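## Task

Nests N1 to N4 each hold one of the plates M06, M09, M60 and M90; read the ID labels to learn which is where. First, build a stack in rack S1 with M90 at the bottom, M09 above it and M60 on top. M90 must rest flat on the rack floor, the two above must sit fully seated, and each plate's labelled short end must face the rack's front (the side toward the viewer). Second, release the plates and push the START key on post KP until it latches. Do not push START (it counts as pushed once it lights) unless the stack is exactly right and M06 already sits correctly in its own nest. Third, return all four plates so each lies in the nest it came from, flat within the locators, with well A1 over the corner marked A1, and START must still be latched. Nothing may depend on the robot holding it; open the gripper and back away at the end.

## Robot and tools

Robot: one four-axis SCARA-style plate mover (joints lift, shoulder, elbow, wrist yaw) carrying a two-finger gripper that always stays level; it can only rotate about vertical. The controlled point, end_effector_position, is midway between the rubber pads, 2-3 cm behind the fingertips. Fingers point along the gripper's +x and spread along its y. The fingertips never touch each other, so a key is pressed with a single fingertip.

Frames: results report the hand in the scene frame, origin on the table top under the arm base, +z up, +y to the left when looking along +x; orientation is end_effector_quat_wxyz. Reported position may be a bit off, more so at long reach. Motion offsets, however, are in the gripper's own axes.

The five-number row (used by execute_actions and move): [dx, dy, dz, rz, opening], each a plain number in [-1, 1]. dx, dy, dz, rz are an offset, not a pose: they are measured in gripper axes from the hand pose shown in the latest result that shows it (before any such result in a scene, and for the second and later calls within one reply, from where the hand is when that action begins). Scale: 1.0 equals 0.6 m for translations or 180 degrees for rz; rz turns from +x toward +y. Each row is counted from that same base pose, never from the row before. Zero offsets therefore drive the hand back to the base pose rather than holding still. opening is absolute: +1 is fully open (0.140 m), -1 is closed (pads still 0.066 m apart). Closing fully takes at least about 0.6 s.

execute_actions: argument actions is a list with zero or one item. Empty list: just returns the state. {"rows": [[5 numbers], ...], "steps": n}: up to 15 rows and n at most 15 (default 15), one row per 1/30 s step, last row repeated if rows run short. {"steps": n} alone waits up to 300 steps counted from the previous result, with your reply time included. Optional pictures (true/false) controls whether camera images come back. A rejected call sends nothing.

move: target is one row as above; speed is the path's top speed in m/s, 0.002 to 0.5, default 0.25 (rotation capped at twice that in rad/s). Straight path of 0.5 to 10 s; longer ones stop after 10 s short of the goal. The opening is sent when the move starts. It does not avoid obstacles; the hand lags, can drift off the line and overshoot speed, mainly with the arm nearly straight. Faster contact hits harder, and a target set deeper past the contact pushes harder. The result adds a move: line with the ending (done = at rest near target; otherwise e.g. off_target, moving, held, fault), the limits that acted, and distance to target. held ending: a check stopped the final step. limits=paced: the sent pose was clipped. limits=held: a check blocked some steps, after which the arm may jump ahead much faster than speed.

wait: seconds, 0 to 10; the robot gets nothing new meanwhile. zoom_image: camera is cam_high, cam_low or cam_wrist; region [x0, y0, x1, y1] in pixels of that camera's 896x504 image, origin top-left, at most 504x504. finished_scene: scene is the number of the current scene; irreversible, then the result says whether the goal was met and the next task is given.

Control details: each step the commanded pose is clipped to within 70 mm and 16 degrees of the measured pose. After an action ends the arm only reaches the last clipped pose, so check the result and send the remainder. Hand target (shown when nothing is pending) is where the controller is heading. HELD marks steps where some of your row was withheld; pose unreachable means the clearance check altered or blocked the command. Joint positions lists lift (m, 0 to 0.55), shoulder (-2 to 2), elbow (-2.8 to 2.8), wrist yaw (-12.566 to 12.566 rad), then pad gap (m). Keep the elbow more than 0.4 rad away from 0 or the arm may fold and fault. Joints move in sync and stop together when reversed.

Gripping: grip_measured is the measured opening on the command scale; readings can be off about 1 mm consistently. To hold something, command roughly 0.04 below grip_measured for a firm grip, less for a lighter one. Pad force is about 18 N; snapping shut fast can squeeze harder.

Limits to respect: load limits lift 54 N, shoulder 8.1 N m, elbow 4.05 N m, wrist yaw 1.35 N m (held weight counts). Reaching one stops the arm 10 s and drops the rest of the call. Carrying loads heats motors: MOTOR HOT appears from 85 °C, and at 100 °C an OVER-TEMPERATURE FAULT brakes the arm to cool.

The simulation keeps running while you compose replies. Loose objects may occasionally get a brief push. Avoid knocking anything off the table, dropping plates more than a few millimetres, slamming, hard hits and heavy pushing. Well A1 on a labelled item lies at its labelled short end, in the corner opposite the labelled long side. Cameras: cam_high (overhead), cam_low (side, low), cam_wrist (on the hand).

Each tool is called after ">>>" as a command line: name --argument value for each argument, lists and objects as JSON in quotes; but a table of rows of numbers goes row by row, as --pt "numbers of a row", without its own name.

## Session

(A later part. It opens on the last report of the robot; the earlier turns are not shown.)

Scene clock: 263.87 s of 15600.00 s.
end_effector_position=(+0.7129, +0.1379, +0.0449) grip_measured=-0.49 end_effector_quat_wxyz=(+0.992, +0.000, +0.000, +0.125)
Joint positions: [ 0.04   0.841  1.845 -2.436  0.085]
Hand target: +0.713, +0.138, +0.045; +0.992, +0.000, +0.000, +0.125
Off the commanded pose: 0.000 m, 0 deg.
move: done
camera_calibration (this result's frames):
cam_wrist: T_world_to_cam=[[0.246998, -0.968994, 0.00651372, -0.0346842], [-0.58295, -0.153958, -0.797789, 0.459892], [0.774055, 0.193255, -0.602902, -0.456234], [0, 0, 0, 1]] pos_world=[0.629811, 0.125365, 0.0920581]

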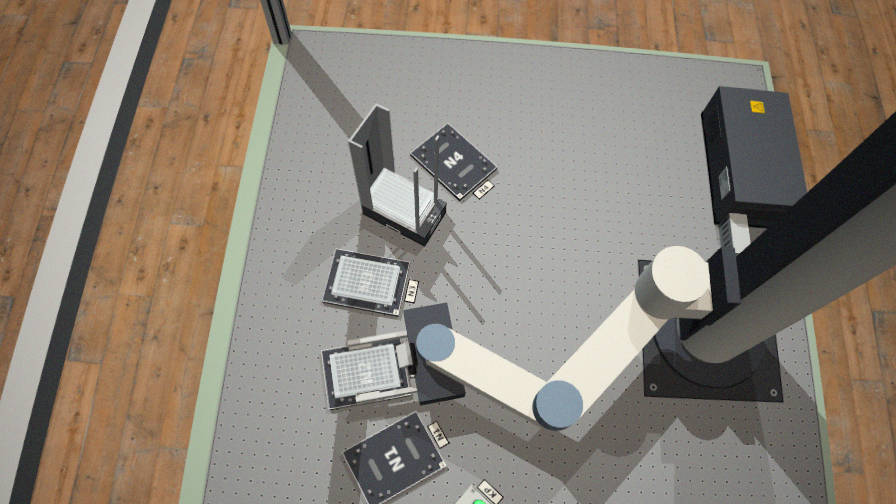

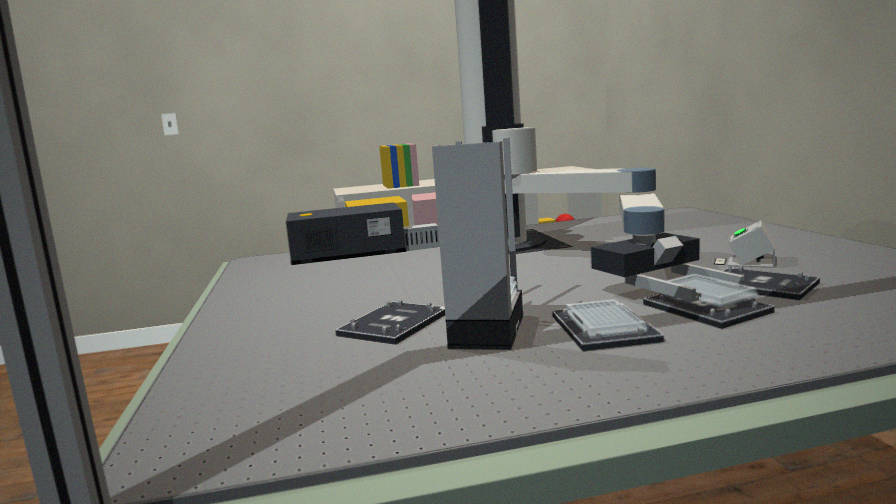

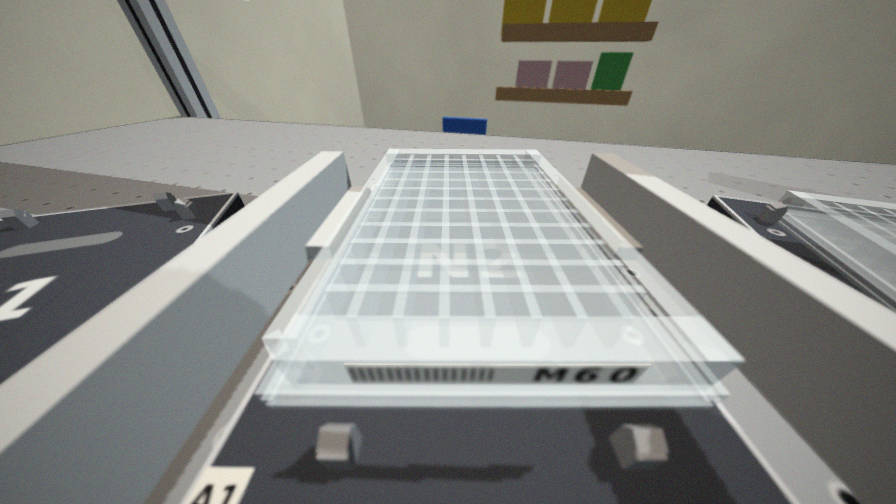

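>>> move --target '[0.0006,-0.0012,0,0,-0.6]' --speed 0.01

>>> move --target '[0,0,-0.0232,0,-0.6]' --speed 0.006

>>> move --target '[0,0,0,0,0.2]'

>>> move --target '[0,0,0.0825,0,0.2]' --speed 0.1

>>> move --target '[-0.4284,-0.392,0,-0.2224,0.2]'

Scene clock: 270.40 s of 15600.00 s.
end_effector_position=(+0.7134, +0.1373, +0.0449) grip_measured=-0.49 end_effector_quat_wxyz=(+0.992, +0.000, +0.000, +0.125)
Joint positions: [ 0.04   0.838  1.847 -2.435  0.085]
Hand target: +0.713, +0.137, +0.045; +0.992, +0.000, +0.000, +0.125
Off the commanded pose: 0.000 m, 0 deg.
After step 90, 2.83 s passed at rest.
move: done
camera_calibration (this result's frames):
cam_wrist: T_world_to_cam=[[0.246817, -0.96904, 0.00651372, -0.0352515], [-0.582978, -0.153849, -0.797789, 0.4601], [0.774091, 0.193111, -0.602902, -0.456515], [0, 0, 0, 1]] pos_world=[0.630313, 0.124784, 0.0920588]

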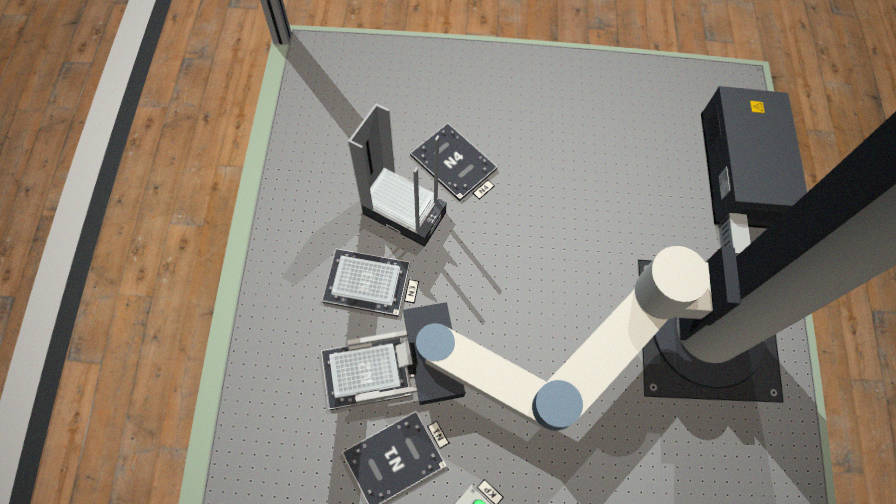

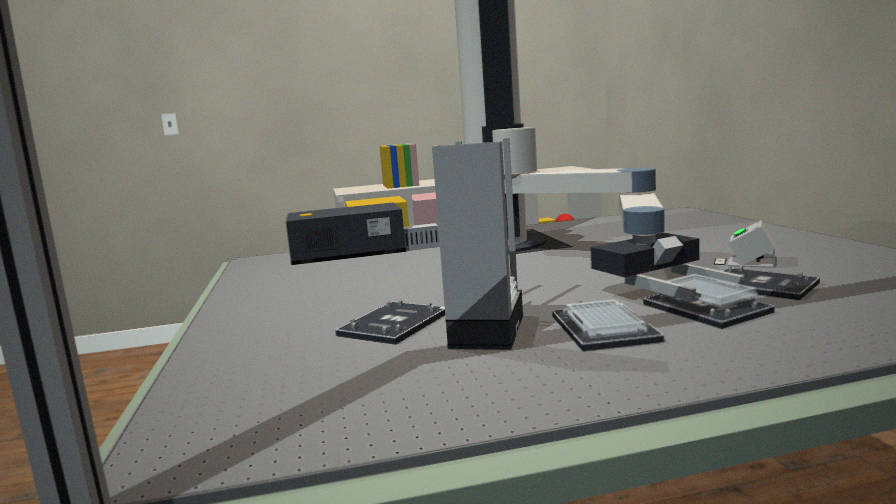

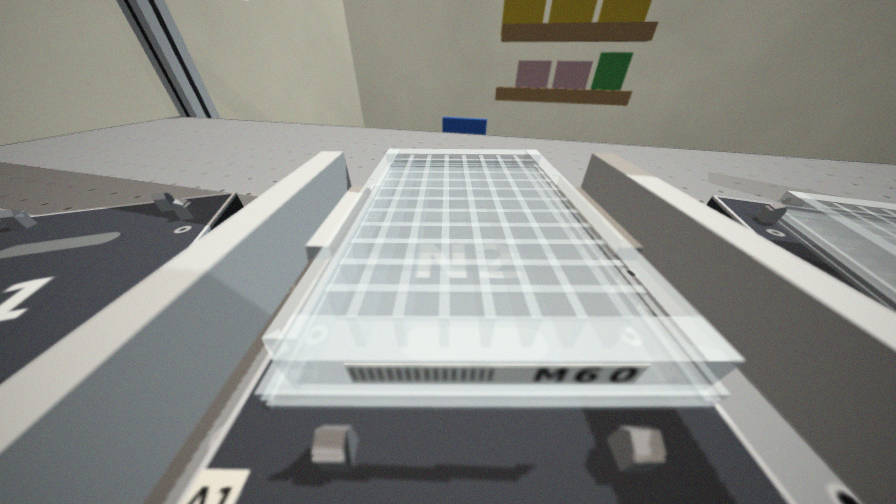

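Scene clock: 272.93 s of 15600.00 s.
end_effector_position=(+0.7134, +0.1373, +0.0310) grip_measured=-0.49 end_effector_quat_wxyz=(+0.992, +0.000, +0.000, +0.125)
Joint positions: [ 0.026  0.838  1.847 -2.435  0.085]
Hand target: +0.713, +0.137, +0.031; +0.992, +0.000, +0.000, +0.125
Off the commanded pose: 0.000 m, 0 deg.
move: done
camera_calibration (this result's frames):
cam_wrist: T_world_to_cam=[[0.246825, -0.969038, 0.00651372, -0.0351621], [-0.582977, -0.153854, -0.797789, 0.449007], [0.77409, 0.193117, -0.602902, -0.464897], [0, 0, 0, 1]] pos_world=[0.630312, 0.124788, 0.0781548]

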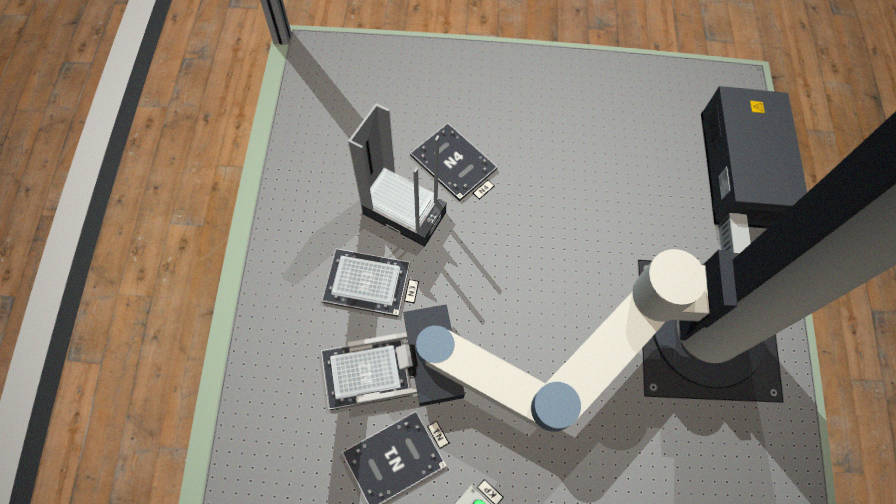

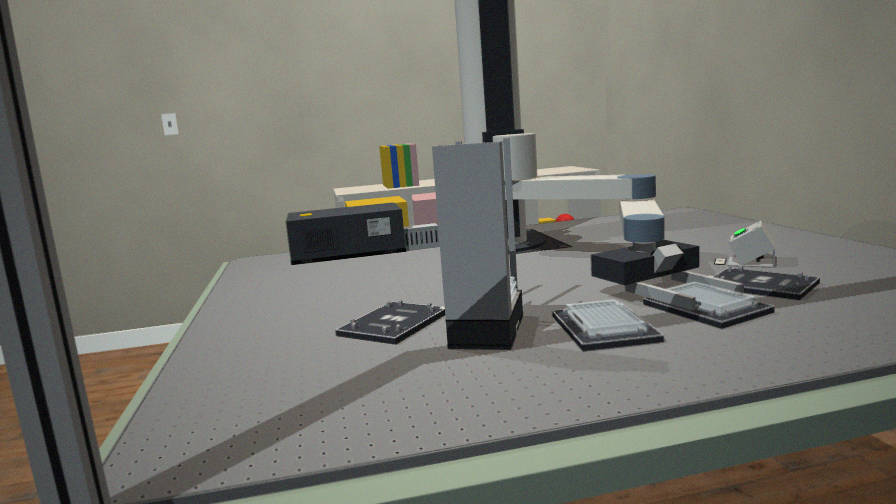

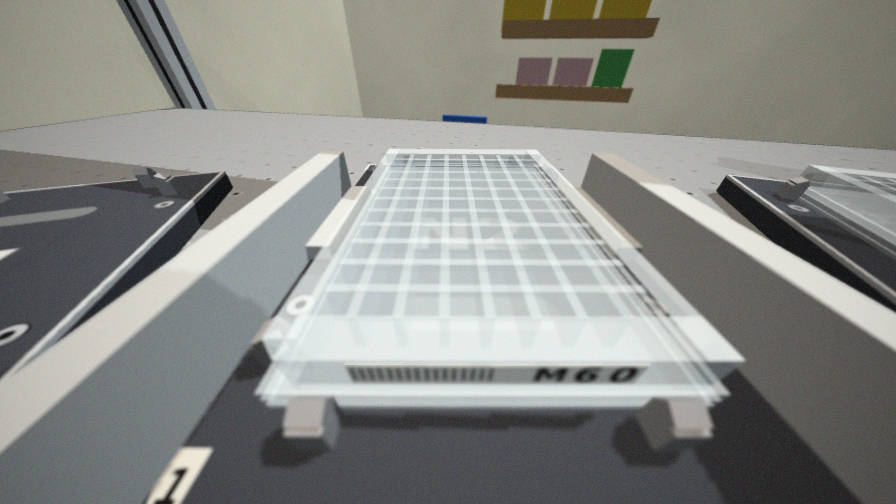

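Scene clock: 273.43 s of 15600.00 s.
end_effector_position=(+0.7134, +0.1373, +0.0310) grip_measured=+0.20 end_effector_quat_wxyz=(+0.992, +0.000, +0.000, +0.125)
Joint positions: [ 0.026  0.838  1.847 -2.435  0.11 ]
Hand target: +0.713, +0.137, +0.031; +0.992, +0.000, +0.000, +0.125
Off the commanded pose: 0.000 m, 0 deg.
move: done
camera_calibration (this result's frames):
cam_wrist: T_world_to_cam=[[0.246823, -0.969039, 0.00651372, -0.0351609], [-0.582977, -0.153853, -0.797789, 0.449007], [0.77409, 0.193116, -0.602902, -0.464897], [0, 0, 0, 1]] pos_world=[0.630312, 0.124788, 0.0781548]

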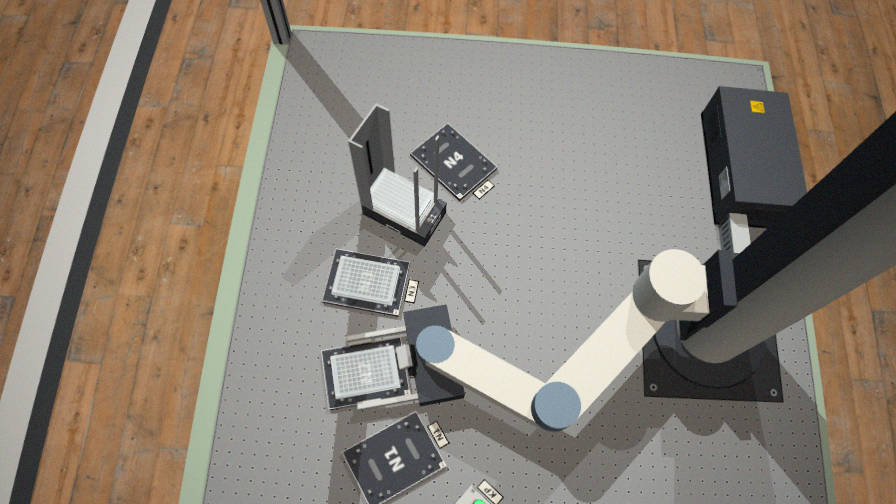

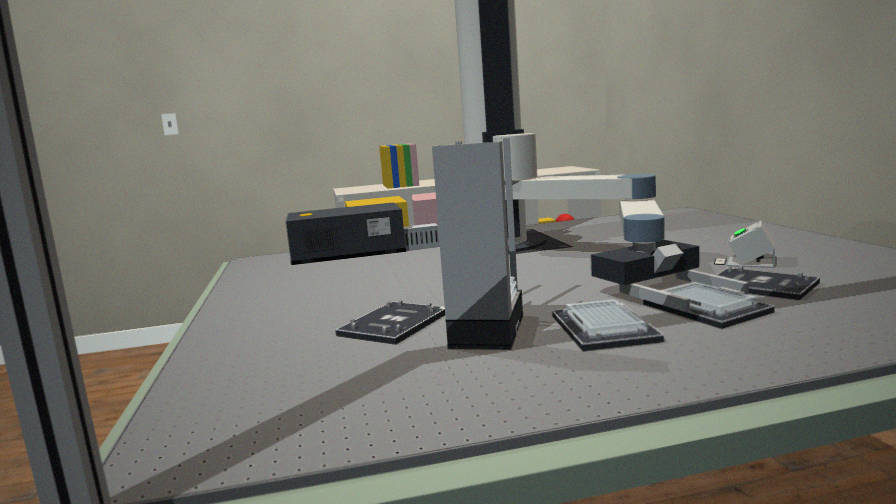

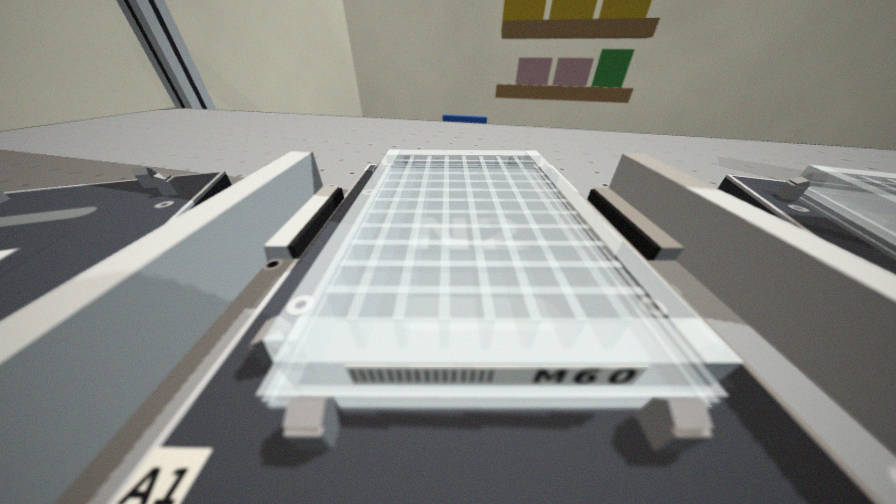

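Scene clock: 274.23 s of 15600.00 s.
end_effector_position=(+0.7134, +0.1373, +0.0805) grip_measured=+0.20 end_effector_quat_wxyz=(+0.992, +0.000, +0.000, +0.125)
Joint positions: [ 0.076  0.838  1.847 -2.435  0.11 ]
Hand target: +0.713, +0.137, +0.080; +0.992, +0.000, +0.000, +0.125
Off the commanded pose: 0.000 m, 0 deg.
move: done
camera_calibration (this result's frames):
cam_wrist: T_world_to_cam=[[0.246863, -0.969028, 0.00651372, -0.0355002], [-0.582971, -0.153876, -0.797789, 0.48855], [0.774082, 0.193147, -0.602902, -0.435019], [0, 0, 0, 1]] pos_world=[0.630315, 0.124798, 0.127717]

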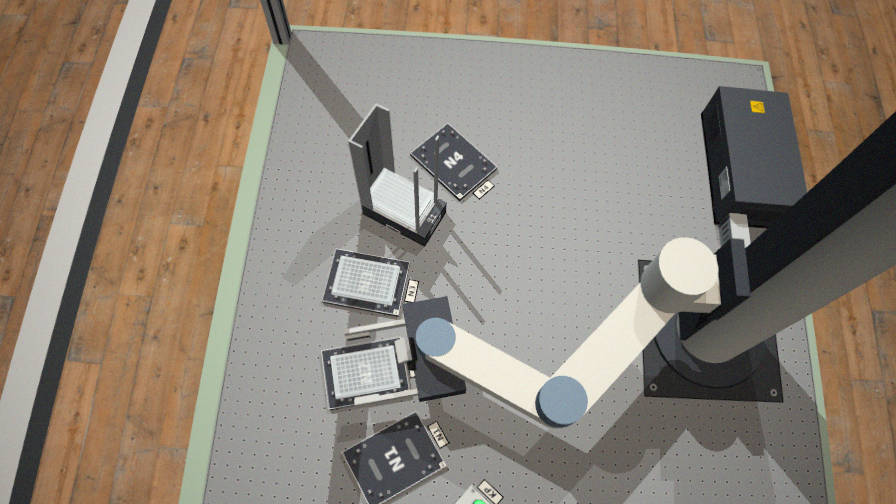

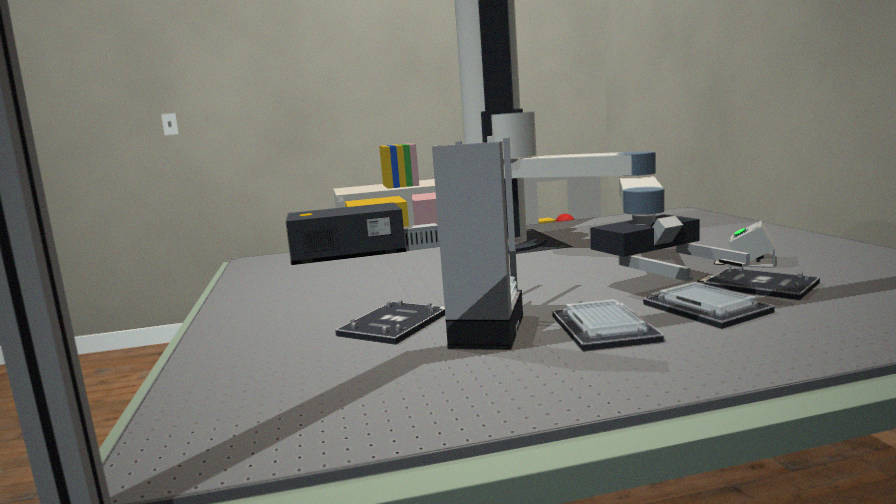

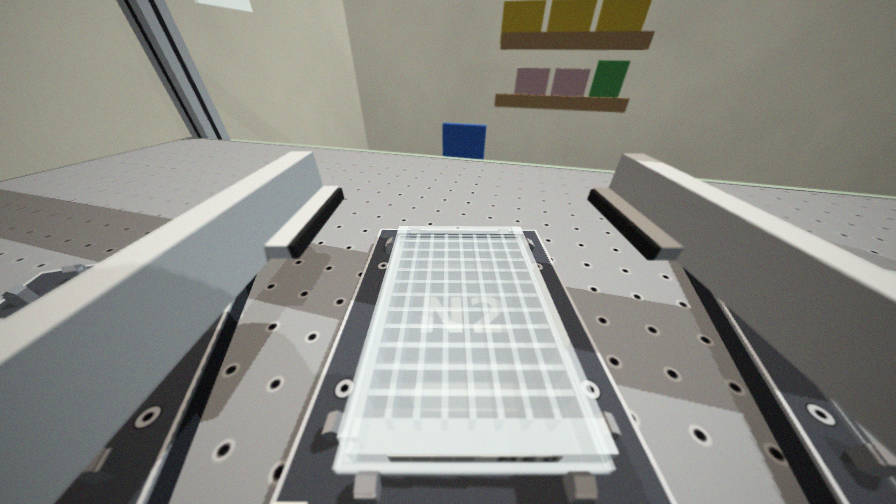

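Scene clock: 276.00 s of 15600.00 s.
end_effector_position=(+0.5226, -0.1545, +0.0805) grip_measured=+0.20 end_effector_quat_wxyz=(+0.975, +0.000, +0.000, -0.223)
Joint positions: [ 0.076  0.547  0.95  -1.946  0.11 ]
Hand target: +0.523, -0.154, +0.081; +0.975, +0.000, +0.000, -0.222
Off the commanded pose: 0.000 m, 0 deg.
move: done
camera_calibration (this result's frames):
cam_wrist: T_world_to_cam=[[-0.434786, -0.90051, 0.00651372, 0.0956708], [-0.545202, 0.257465, -0.797789, 0.376266], [0.71674, -0.350419, -0.602902, -0.285037], [0, 0, 0, 1]] pos_world=[0.451034, -0.110605, 0.127708]

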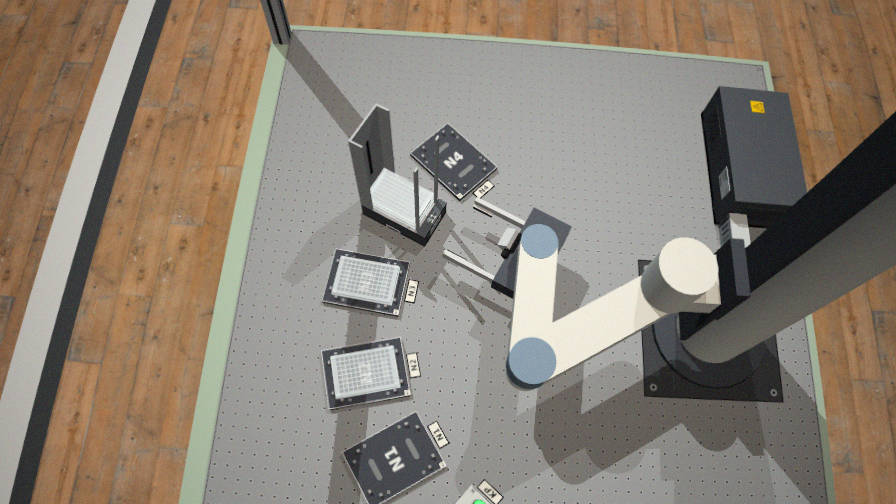

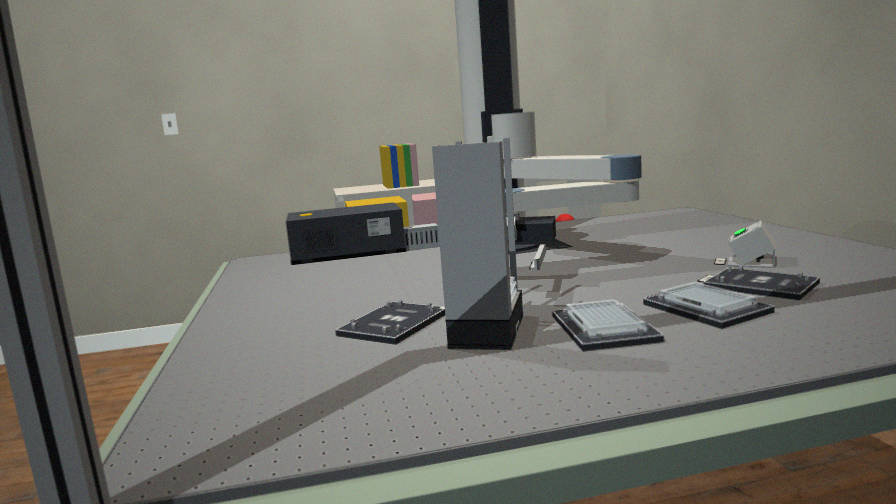

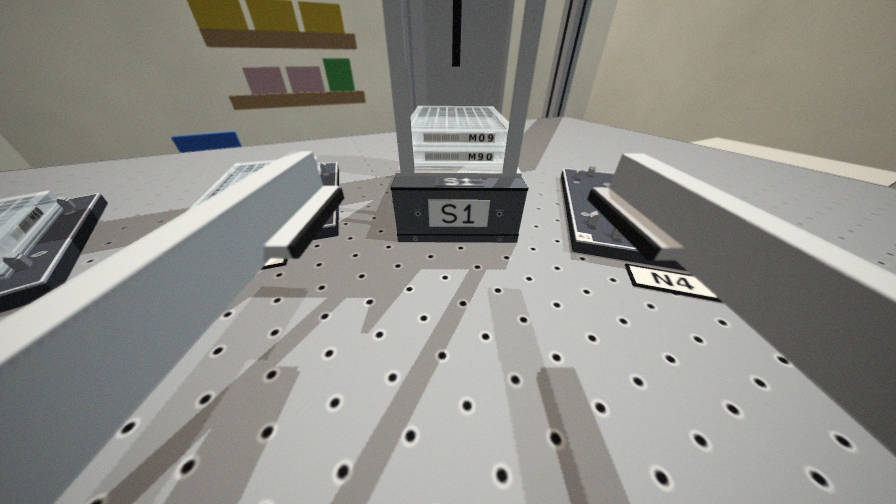

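>>> move --target '[0.2818,0.0003,0,0,0.2]' --speed 0.15

>>> move --target '[0,0,0,0,-0.6]'

>>> move --target '[0,0,0.4367,0,-0.6]' --speed 0.1

>>> move --target '[-0.0679,-0.279,0,-0.0929,-0.6]'

>>> move --target '[0,0,-0.496,0,-0.6]' --speed 0.15

Scene clock: 281.00 s of 15600.00 s.
end_effector_position=(+0.6750, -0.2277, +0.0805) grip_measured=+0.20 end_effector_quat_wxyz=(+0.975, +0.000, +0.000, -0.222)
Joint positions: [ 0.076  0.186  1.809 -2.443  0.11 ]
Hand target: +0.675, -0.228, +0.081; +0.975, +0.000, +0.000, -0.223
Off the commanded pose: 0.000 m, 0 deg.
After step 90, 0.53 s passed at rest.
move: done
camera_calibration (this result's frames):
cam_wrist: T_world_to_cam=[[-0.434677, -0.900563, 0.00651372, 0.0959677], [-0.545233, 0.257399, -0.797789, 0.478214], [0.716782, -0.350332, -0.602902, -0.419928], [0, 0, 0, 1]] pos_world=[0.60345, -0.183781, 0.127713]

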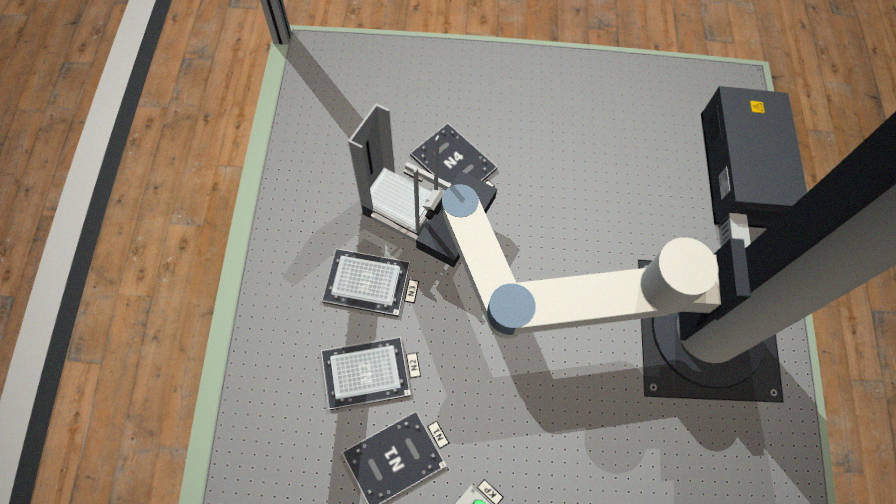

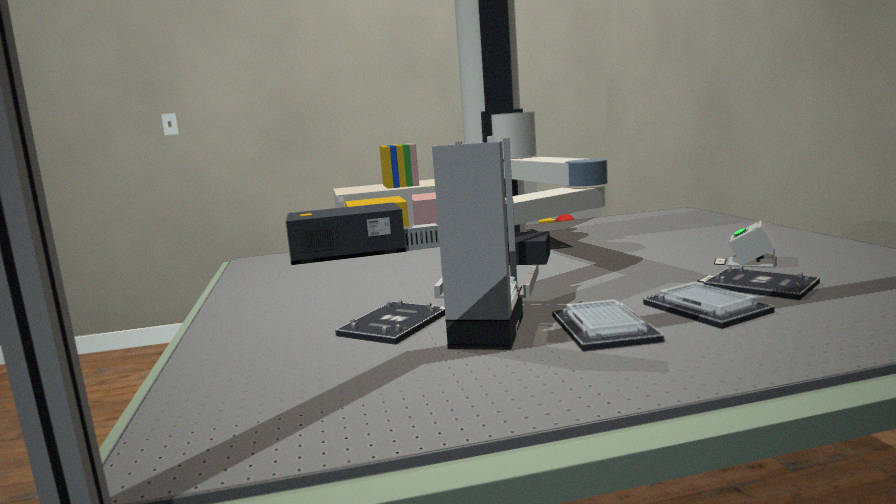

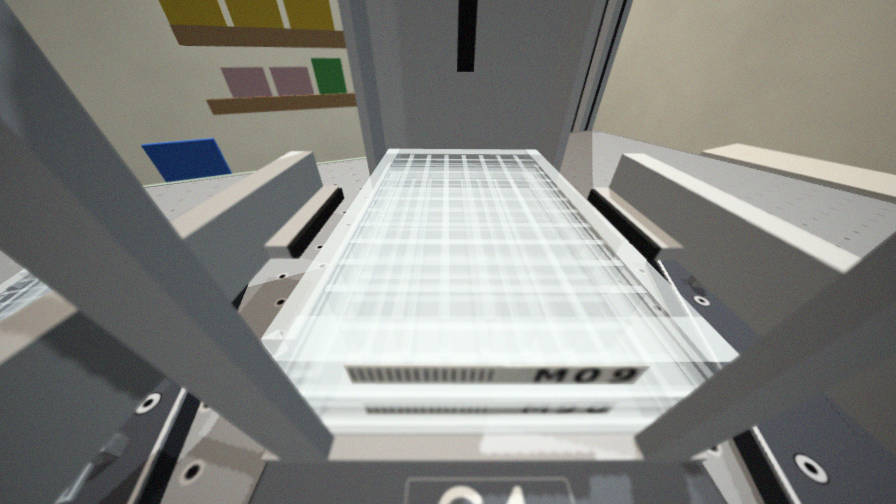

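Scene clock: 281.50 s of 15600.00 s.
end_effector_position=(+0.6751, -0.2277, +0.0805) grip_measured=-0.49 end_effector_quat_wxyz=(+0.975, +0.000, +0.000, -0.222)
Joint positions: [ 0.076  0.186  1.809 -2.443  0.085]
Hand target: +0.675, -0.228, +0.081; +0.975, +0.000, +0.000, -0.222
Off the commanded pose: 0.000 m, 0 deg.
move: done
camera_calibration (this result's frames):
cam_wrist: T_world_to_cam=[[-0.434676, -0.900563, 0.00651372, 0.0959664], [-0.545233, 0.257398, -0.797789, 0.478214], [0.716783, -0.350331, -0.602902, -0.419929], [0, 0, 0, 1]] pos_world=[0.60345, -0.183782, 0.127713]

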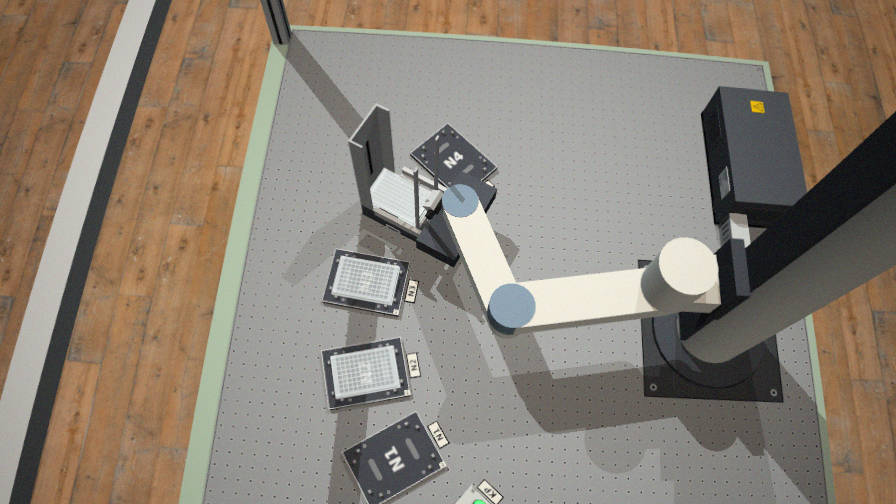

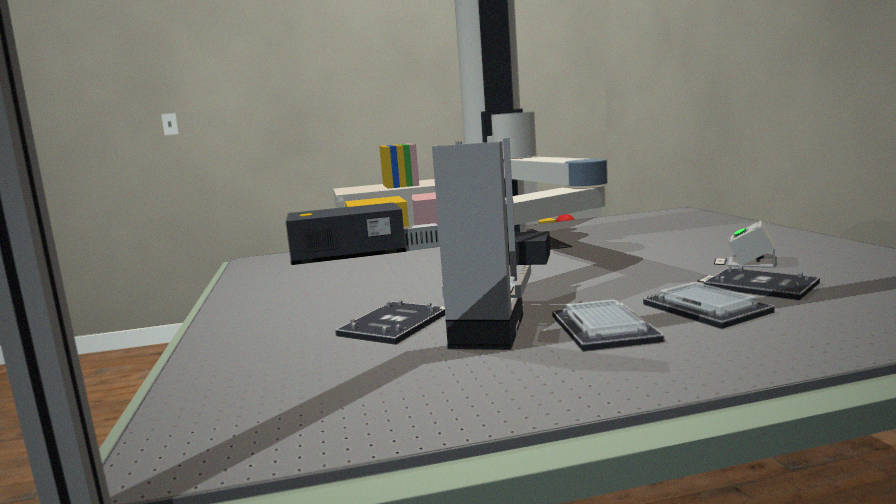

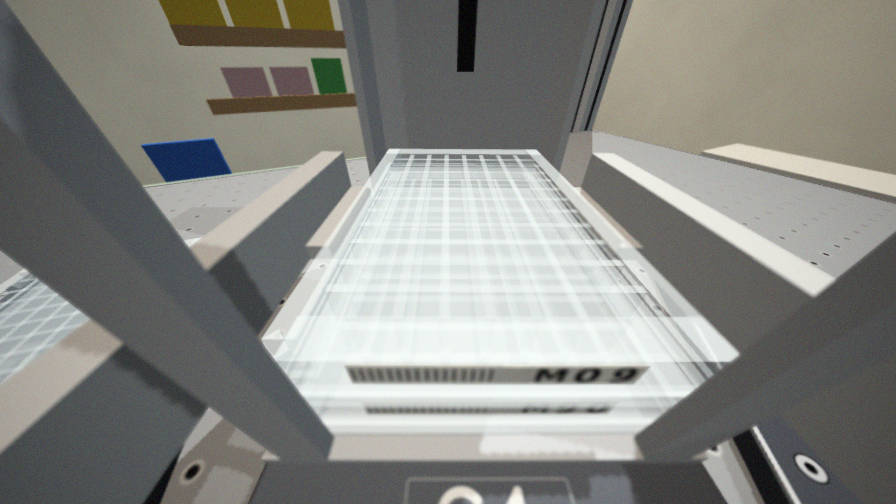

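Scene clock: 284.40 s of 15600.00 s.
end_effector_position=(+0.6751, -0.2277, +0.3426) grip_measured=-0.49 end_effector_quat_wxyz=(+0.975, +0.000, +0.000, -0.222)
Joint positions: [ 0.338  0.186  1.809 -2.443  0.085]
Hand target: +0.675, -0.228, +0.343; +0.975, +0.000, +0.000, -0.222
Off the commanded pose: 0.000 m, 0 deg.
move: done
camera_calibration (this result's frames):
cam_wrist: T_world_to_cam=[[-0.434632, -0.900584, 0.00651372, 0.094241], [-0.545246, 0.257372, -0.797789, 0.687297], [0.7168, -0.350296, -0.602902, -0.261935], [0, 0, 0, 1]] pos_world=[0.60346, -0.183773, 0.389783]

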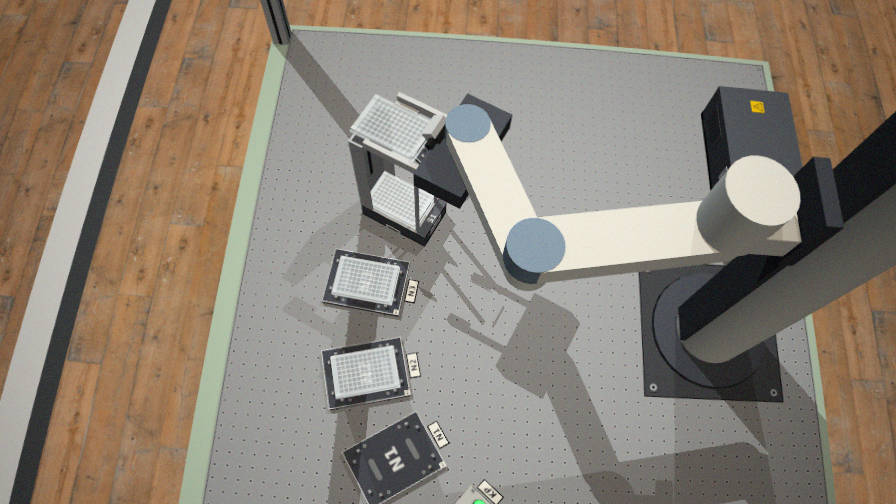

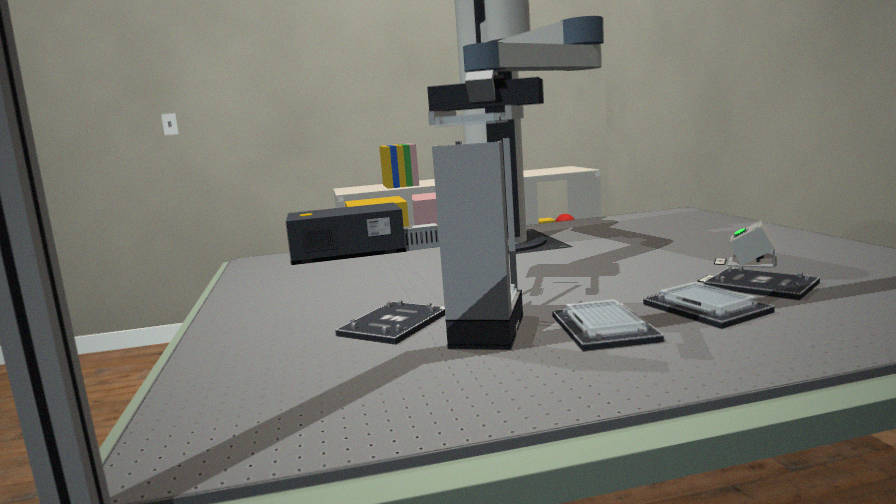

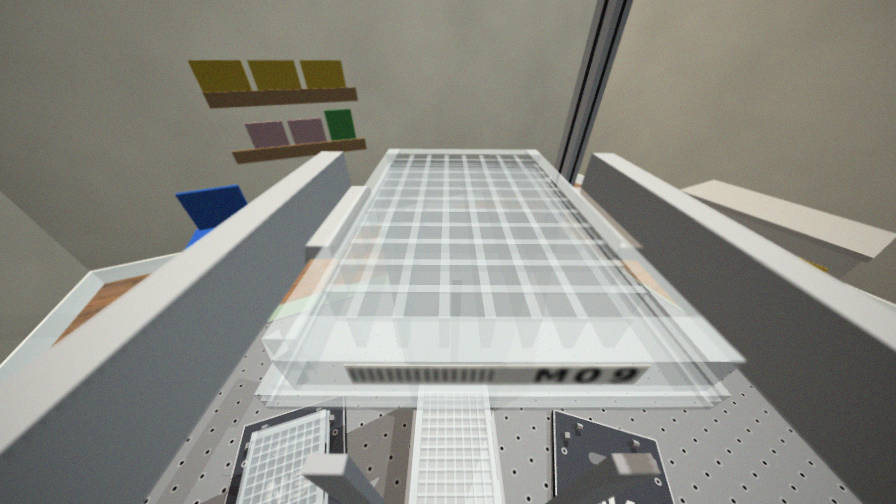

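Scene clock: 285.47 s of 15600.00 s.
end_effector_position=(+0.5656, -0.3610, +0.3426) grip_measured=-0.49 end_effector_quat_wxyz=(+0.932, +0.000, +0.000, -0.362)
Joint positions: [ 0.338 -0.095  1.702 -2.348  0.085]
Hand target: +0.566, -0.361, +0.343; +0.932, +0.000, +0.000, -0.362
Off the commanded pose: 0.000 m, 0 deg.
move: done
camera_calibration (this result's frames):
cam_wrist: T_world_to_cam=[[-0.675706, -0.737143, 0.00651372, 0.121984], [-0.447955, 0.403571, -0.797789, 0.659693], [0.585455, -0.541988, -0.602902, -0.225109], [0, 0, 0, 1]] pos_world=[0.509729, -0.29832, 0.389782]

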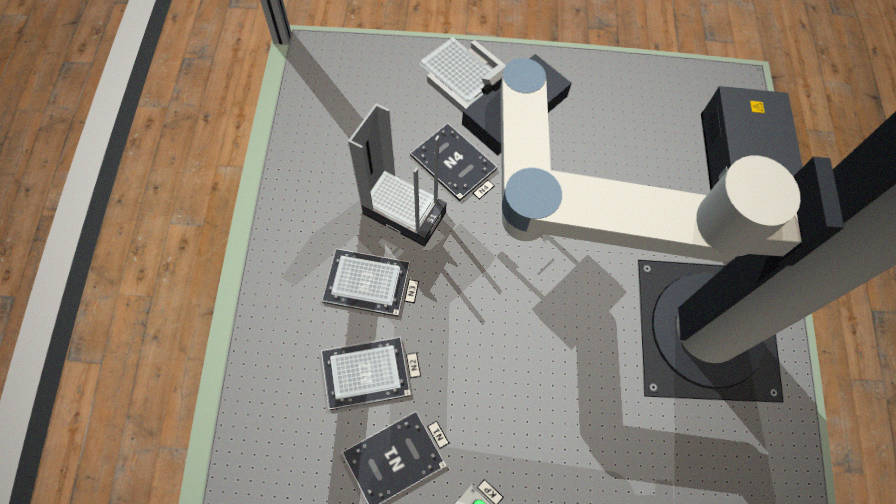

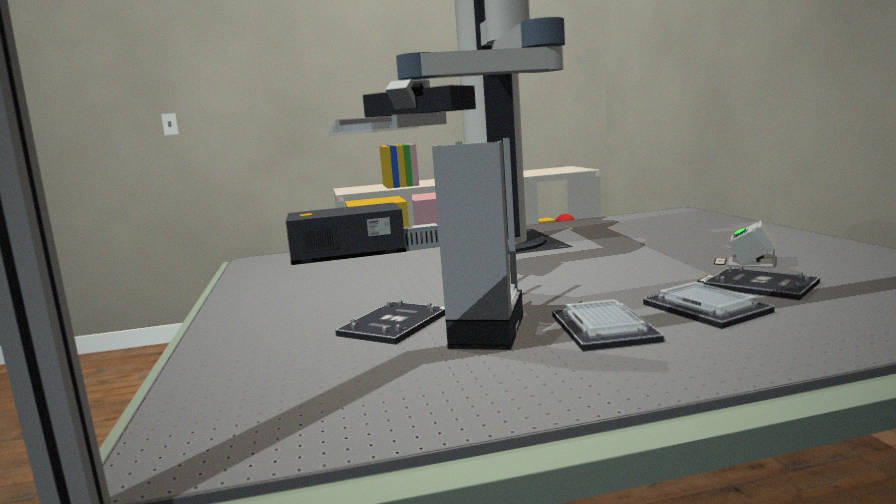

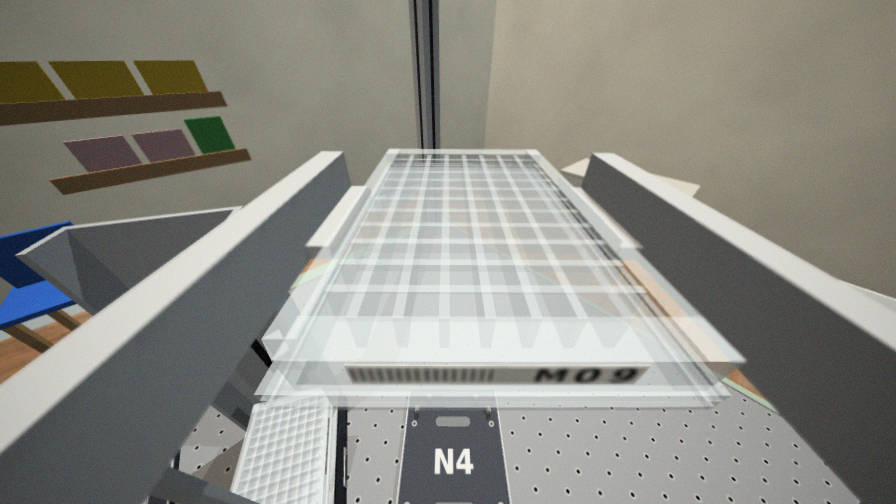

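Scene clock: 287.80 s of 15600.00 s.
end_effector_position=(+0.5656, -0.3610, +0.0449) grip_measured=-0.49 end_effector_quat_wxyz=(+0.932, +0.000, +0.000, -0.362)
Joint positions: [ 0.04  -0.095  1.702 -2.348  0.085]
Hand target: +0.566, -0.361, +0.045; +0.932, +0.000, +0.000, -0.362
Off the commanded pose: 0.000 m, 0 deg.
move: done
camera_calibration (this result's frames):
cam_wrist: T_world_to_cam=[[-0.675737, -0.737114, 0.00651372, 0.123937], [-0.447938, 0.40359, -0.797789, 0.422206], [0.585432, -0.542013, -0.602902, -0.404569], [0, 0, 0, 1]] pos_world=[0.509719, -0.298324, 0.0921084]

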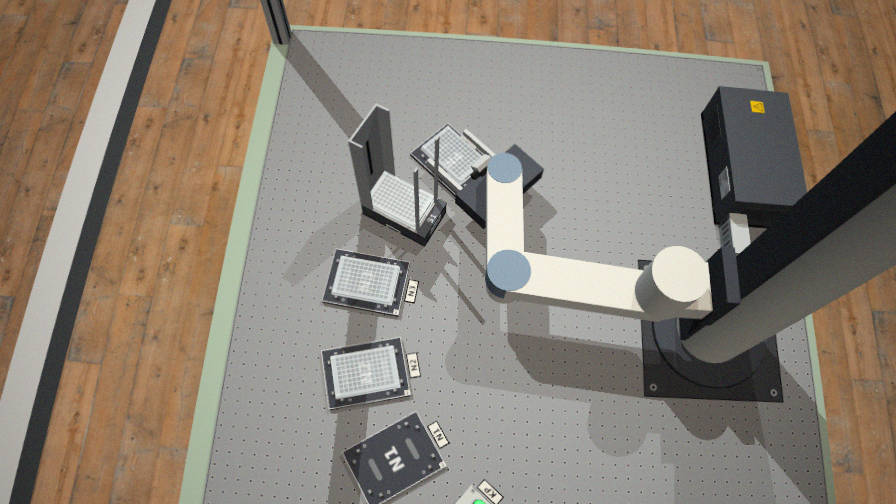

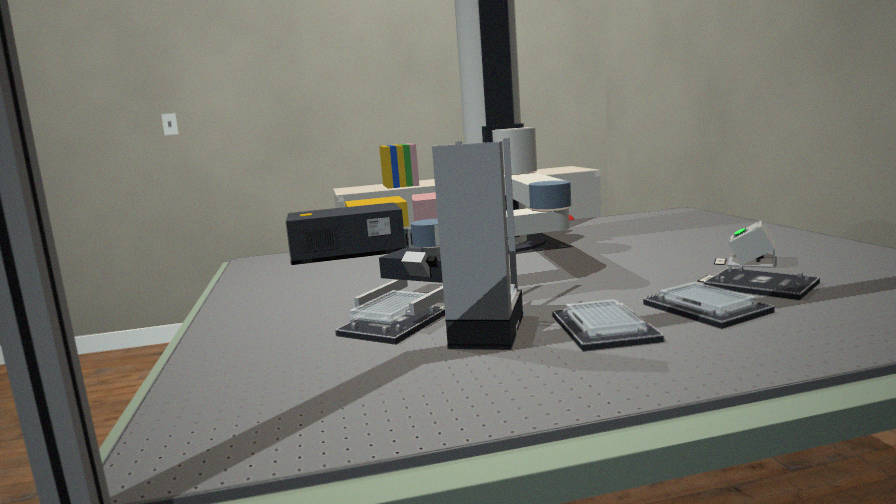

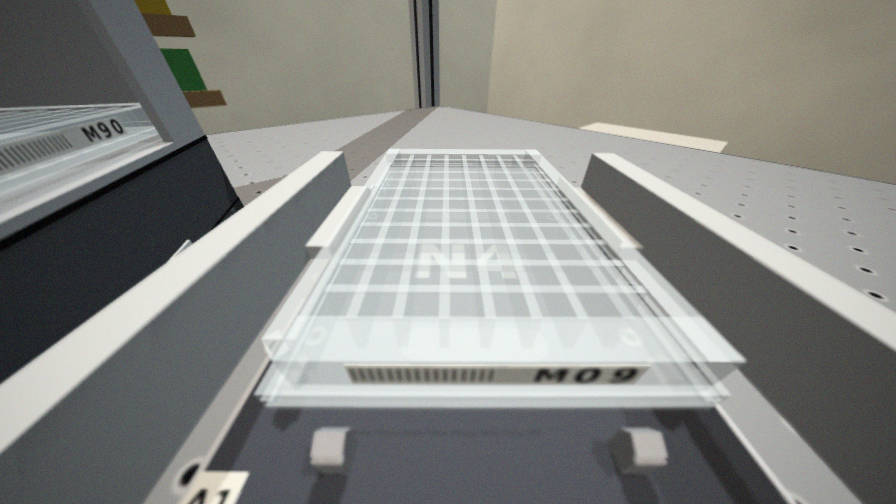

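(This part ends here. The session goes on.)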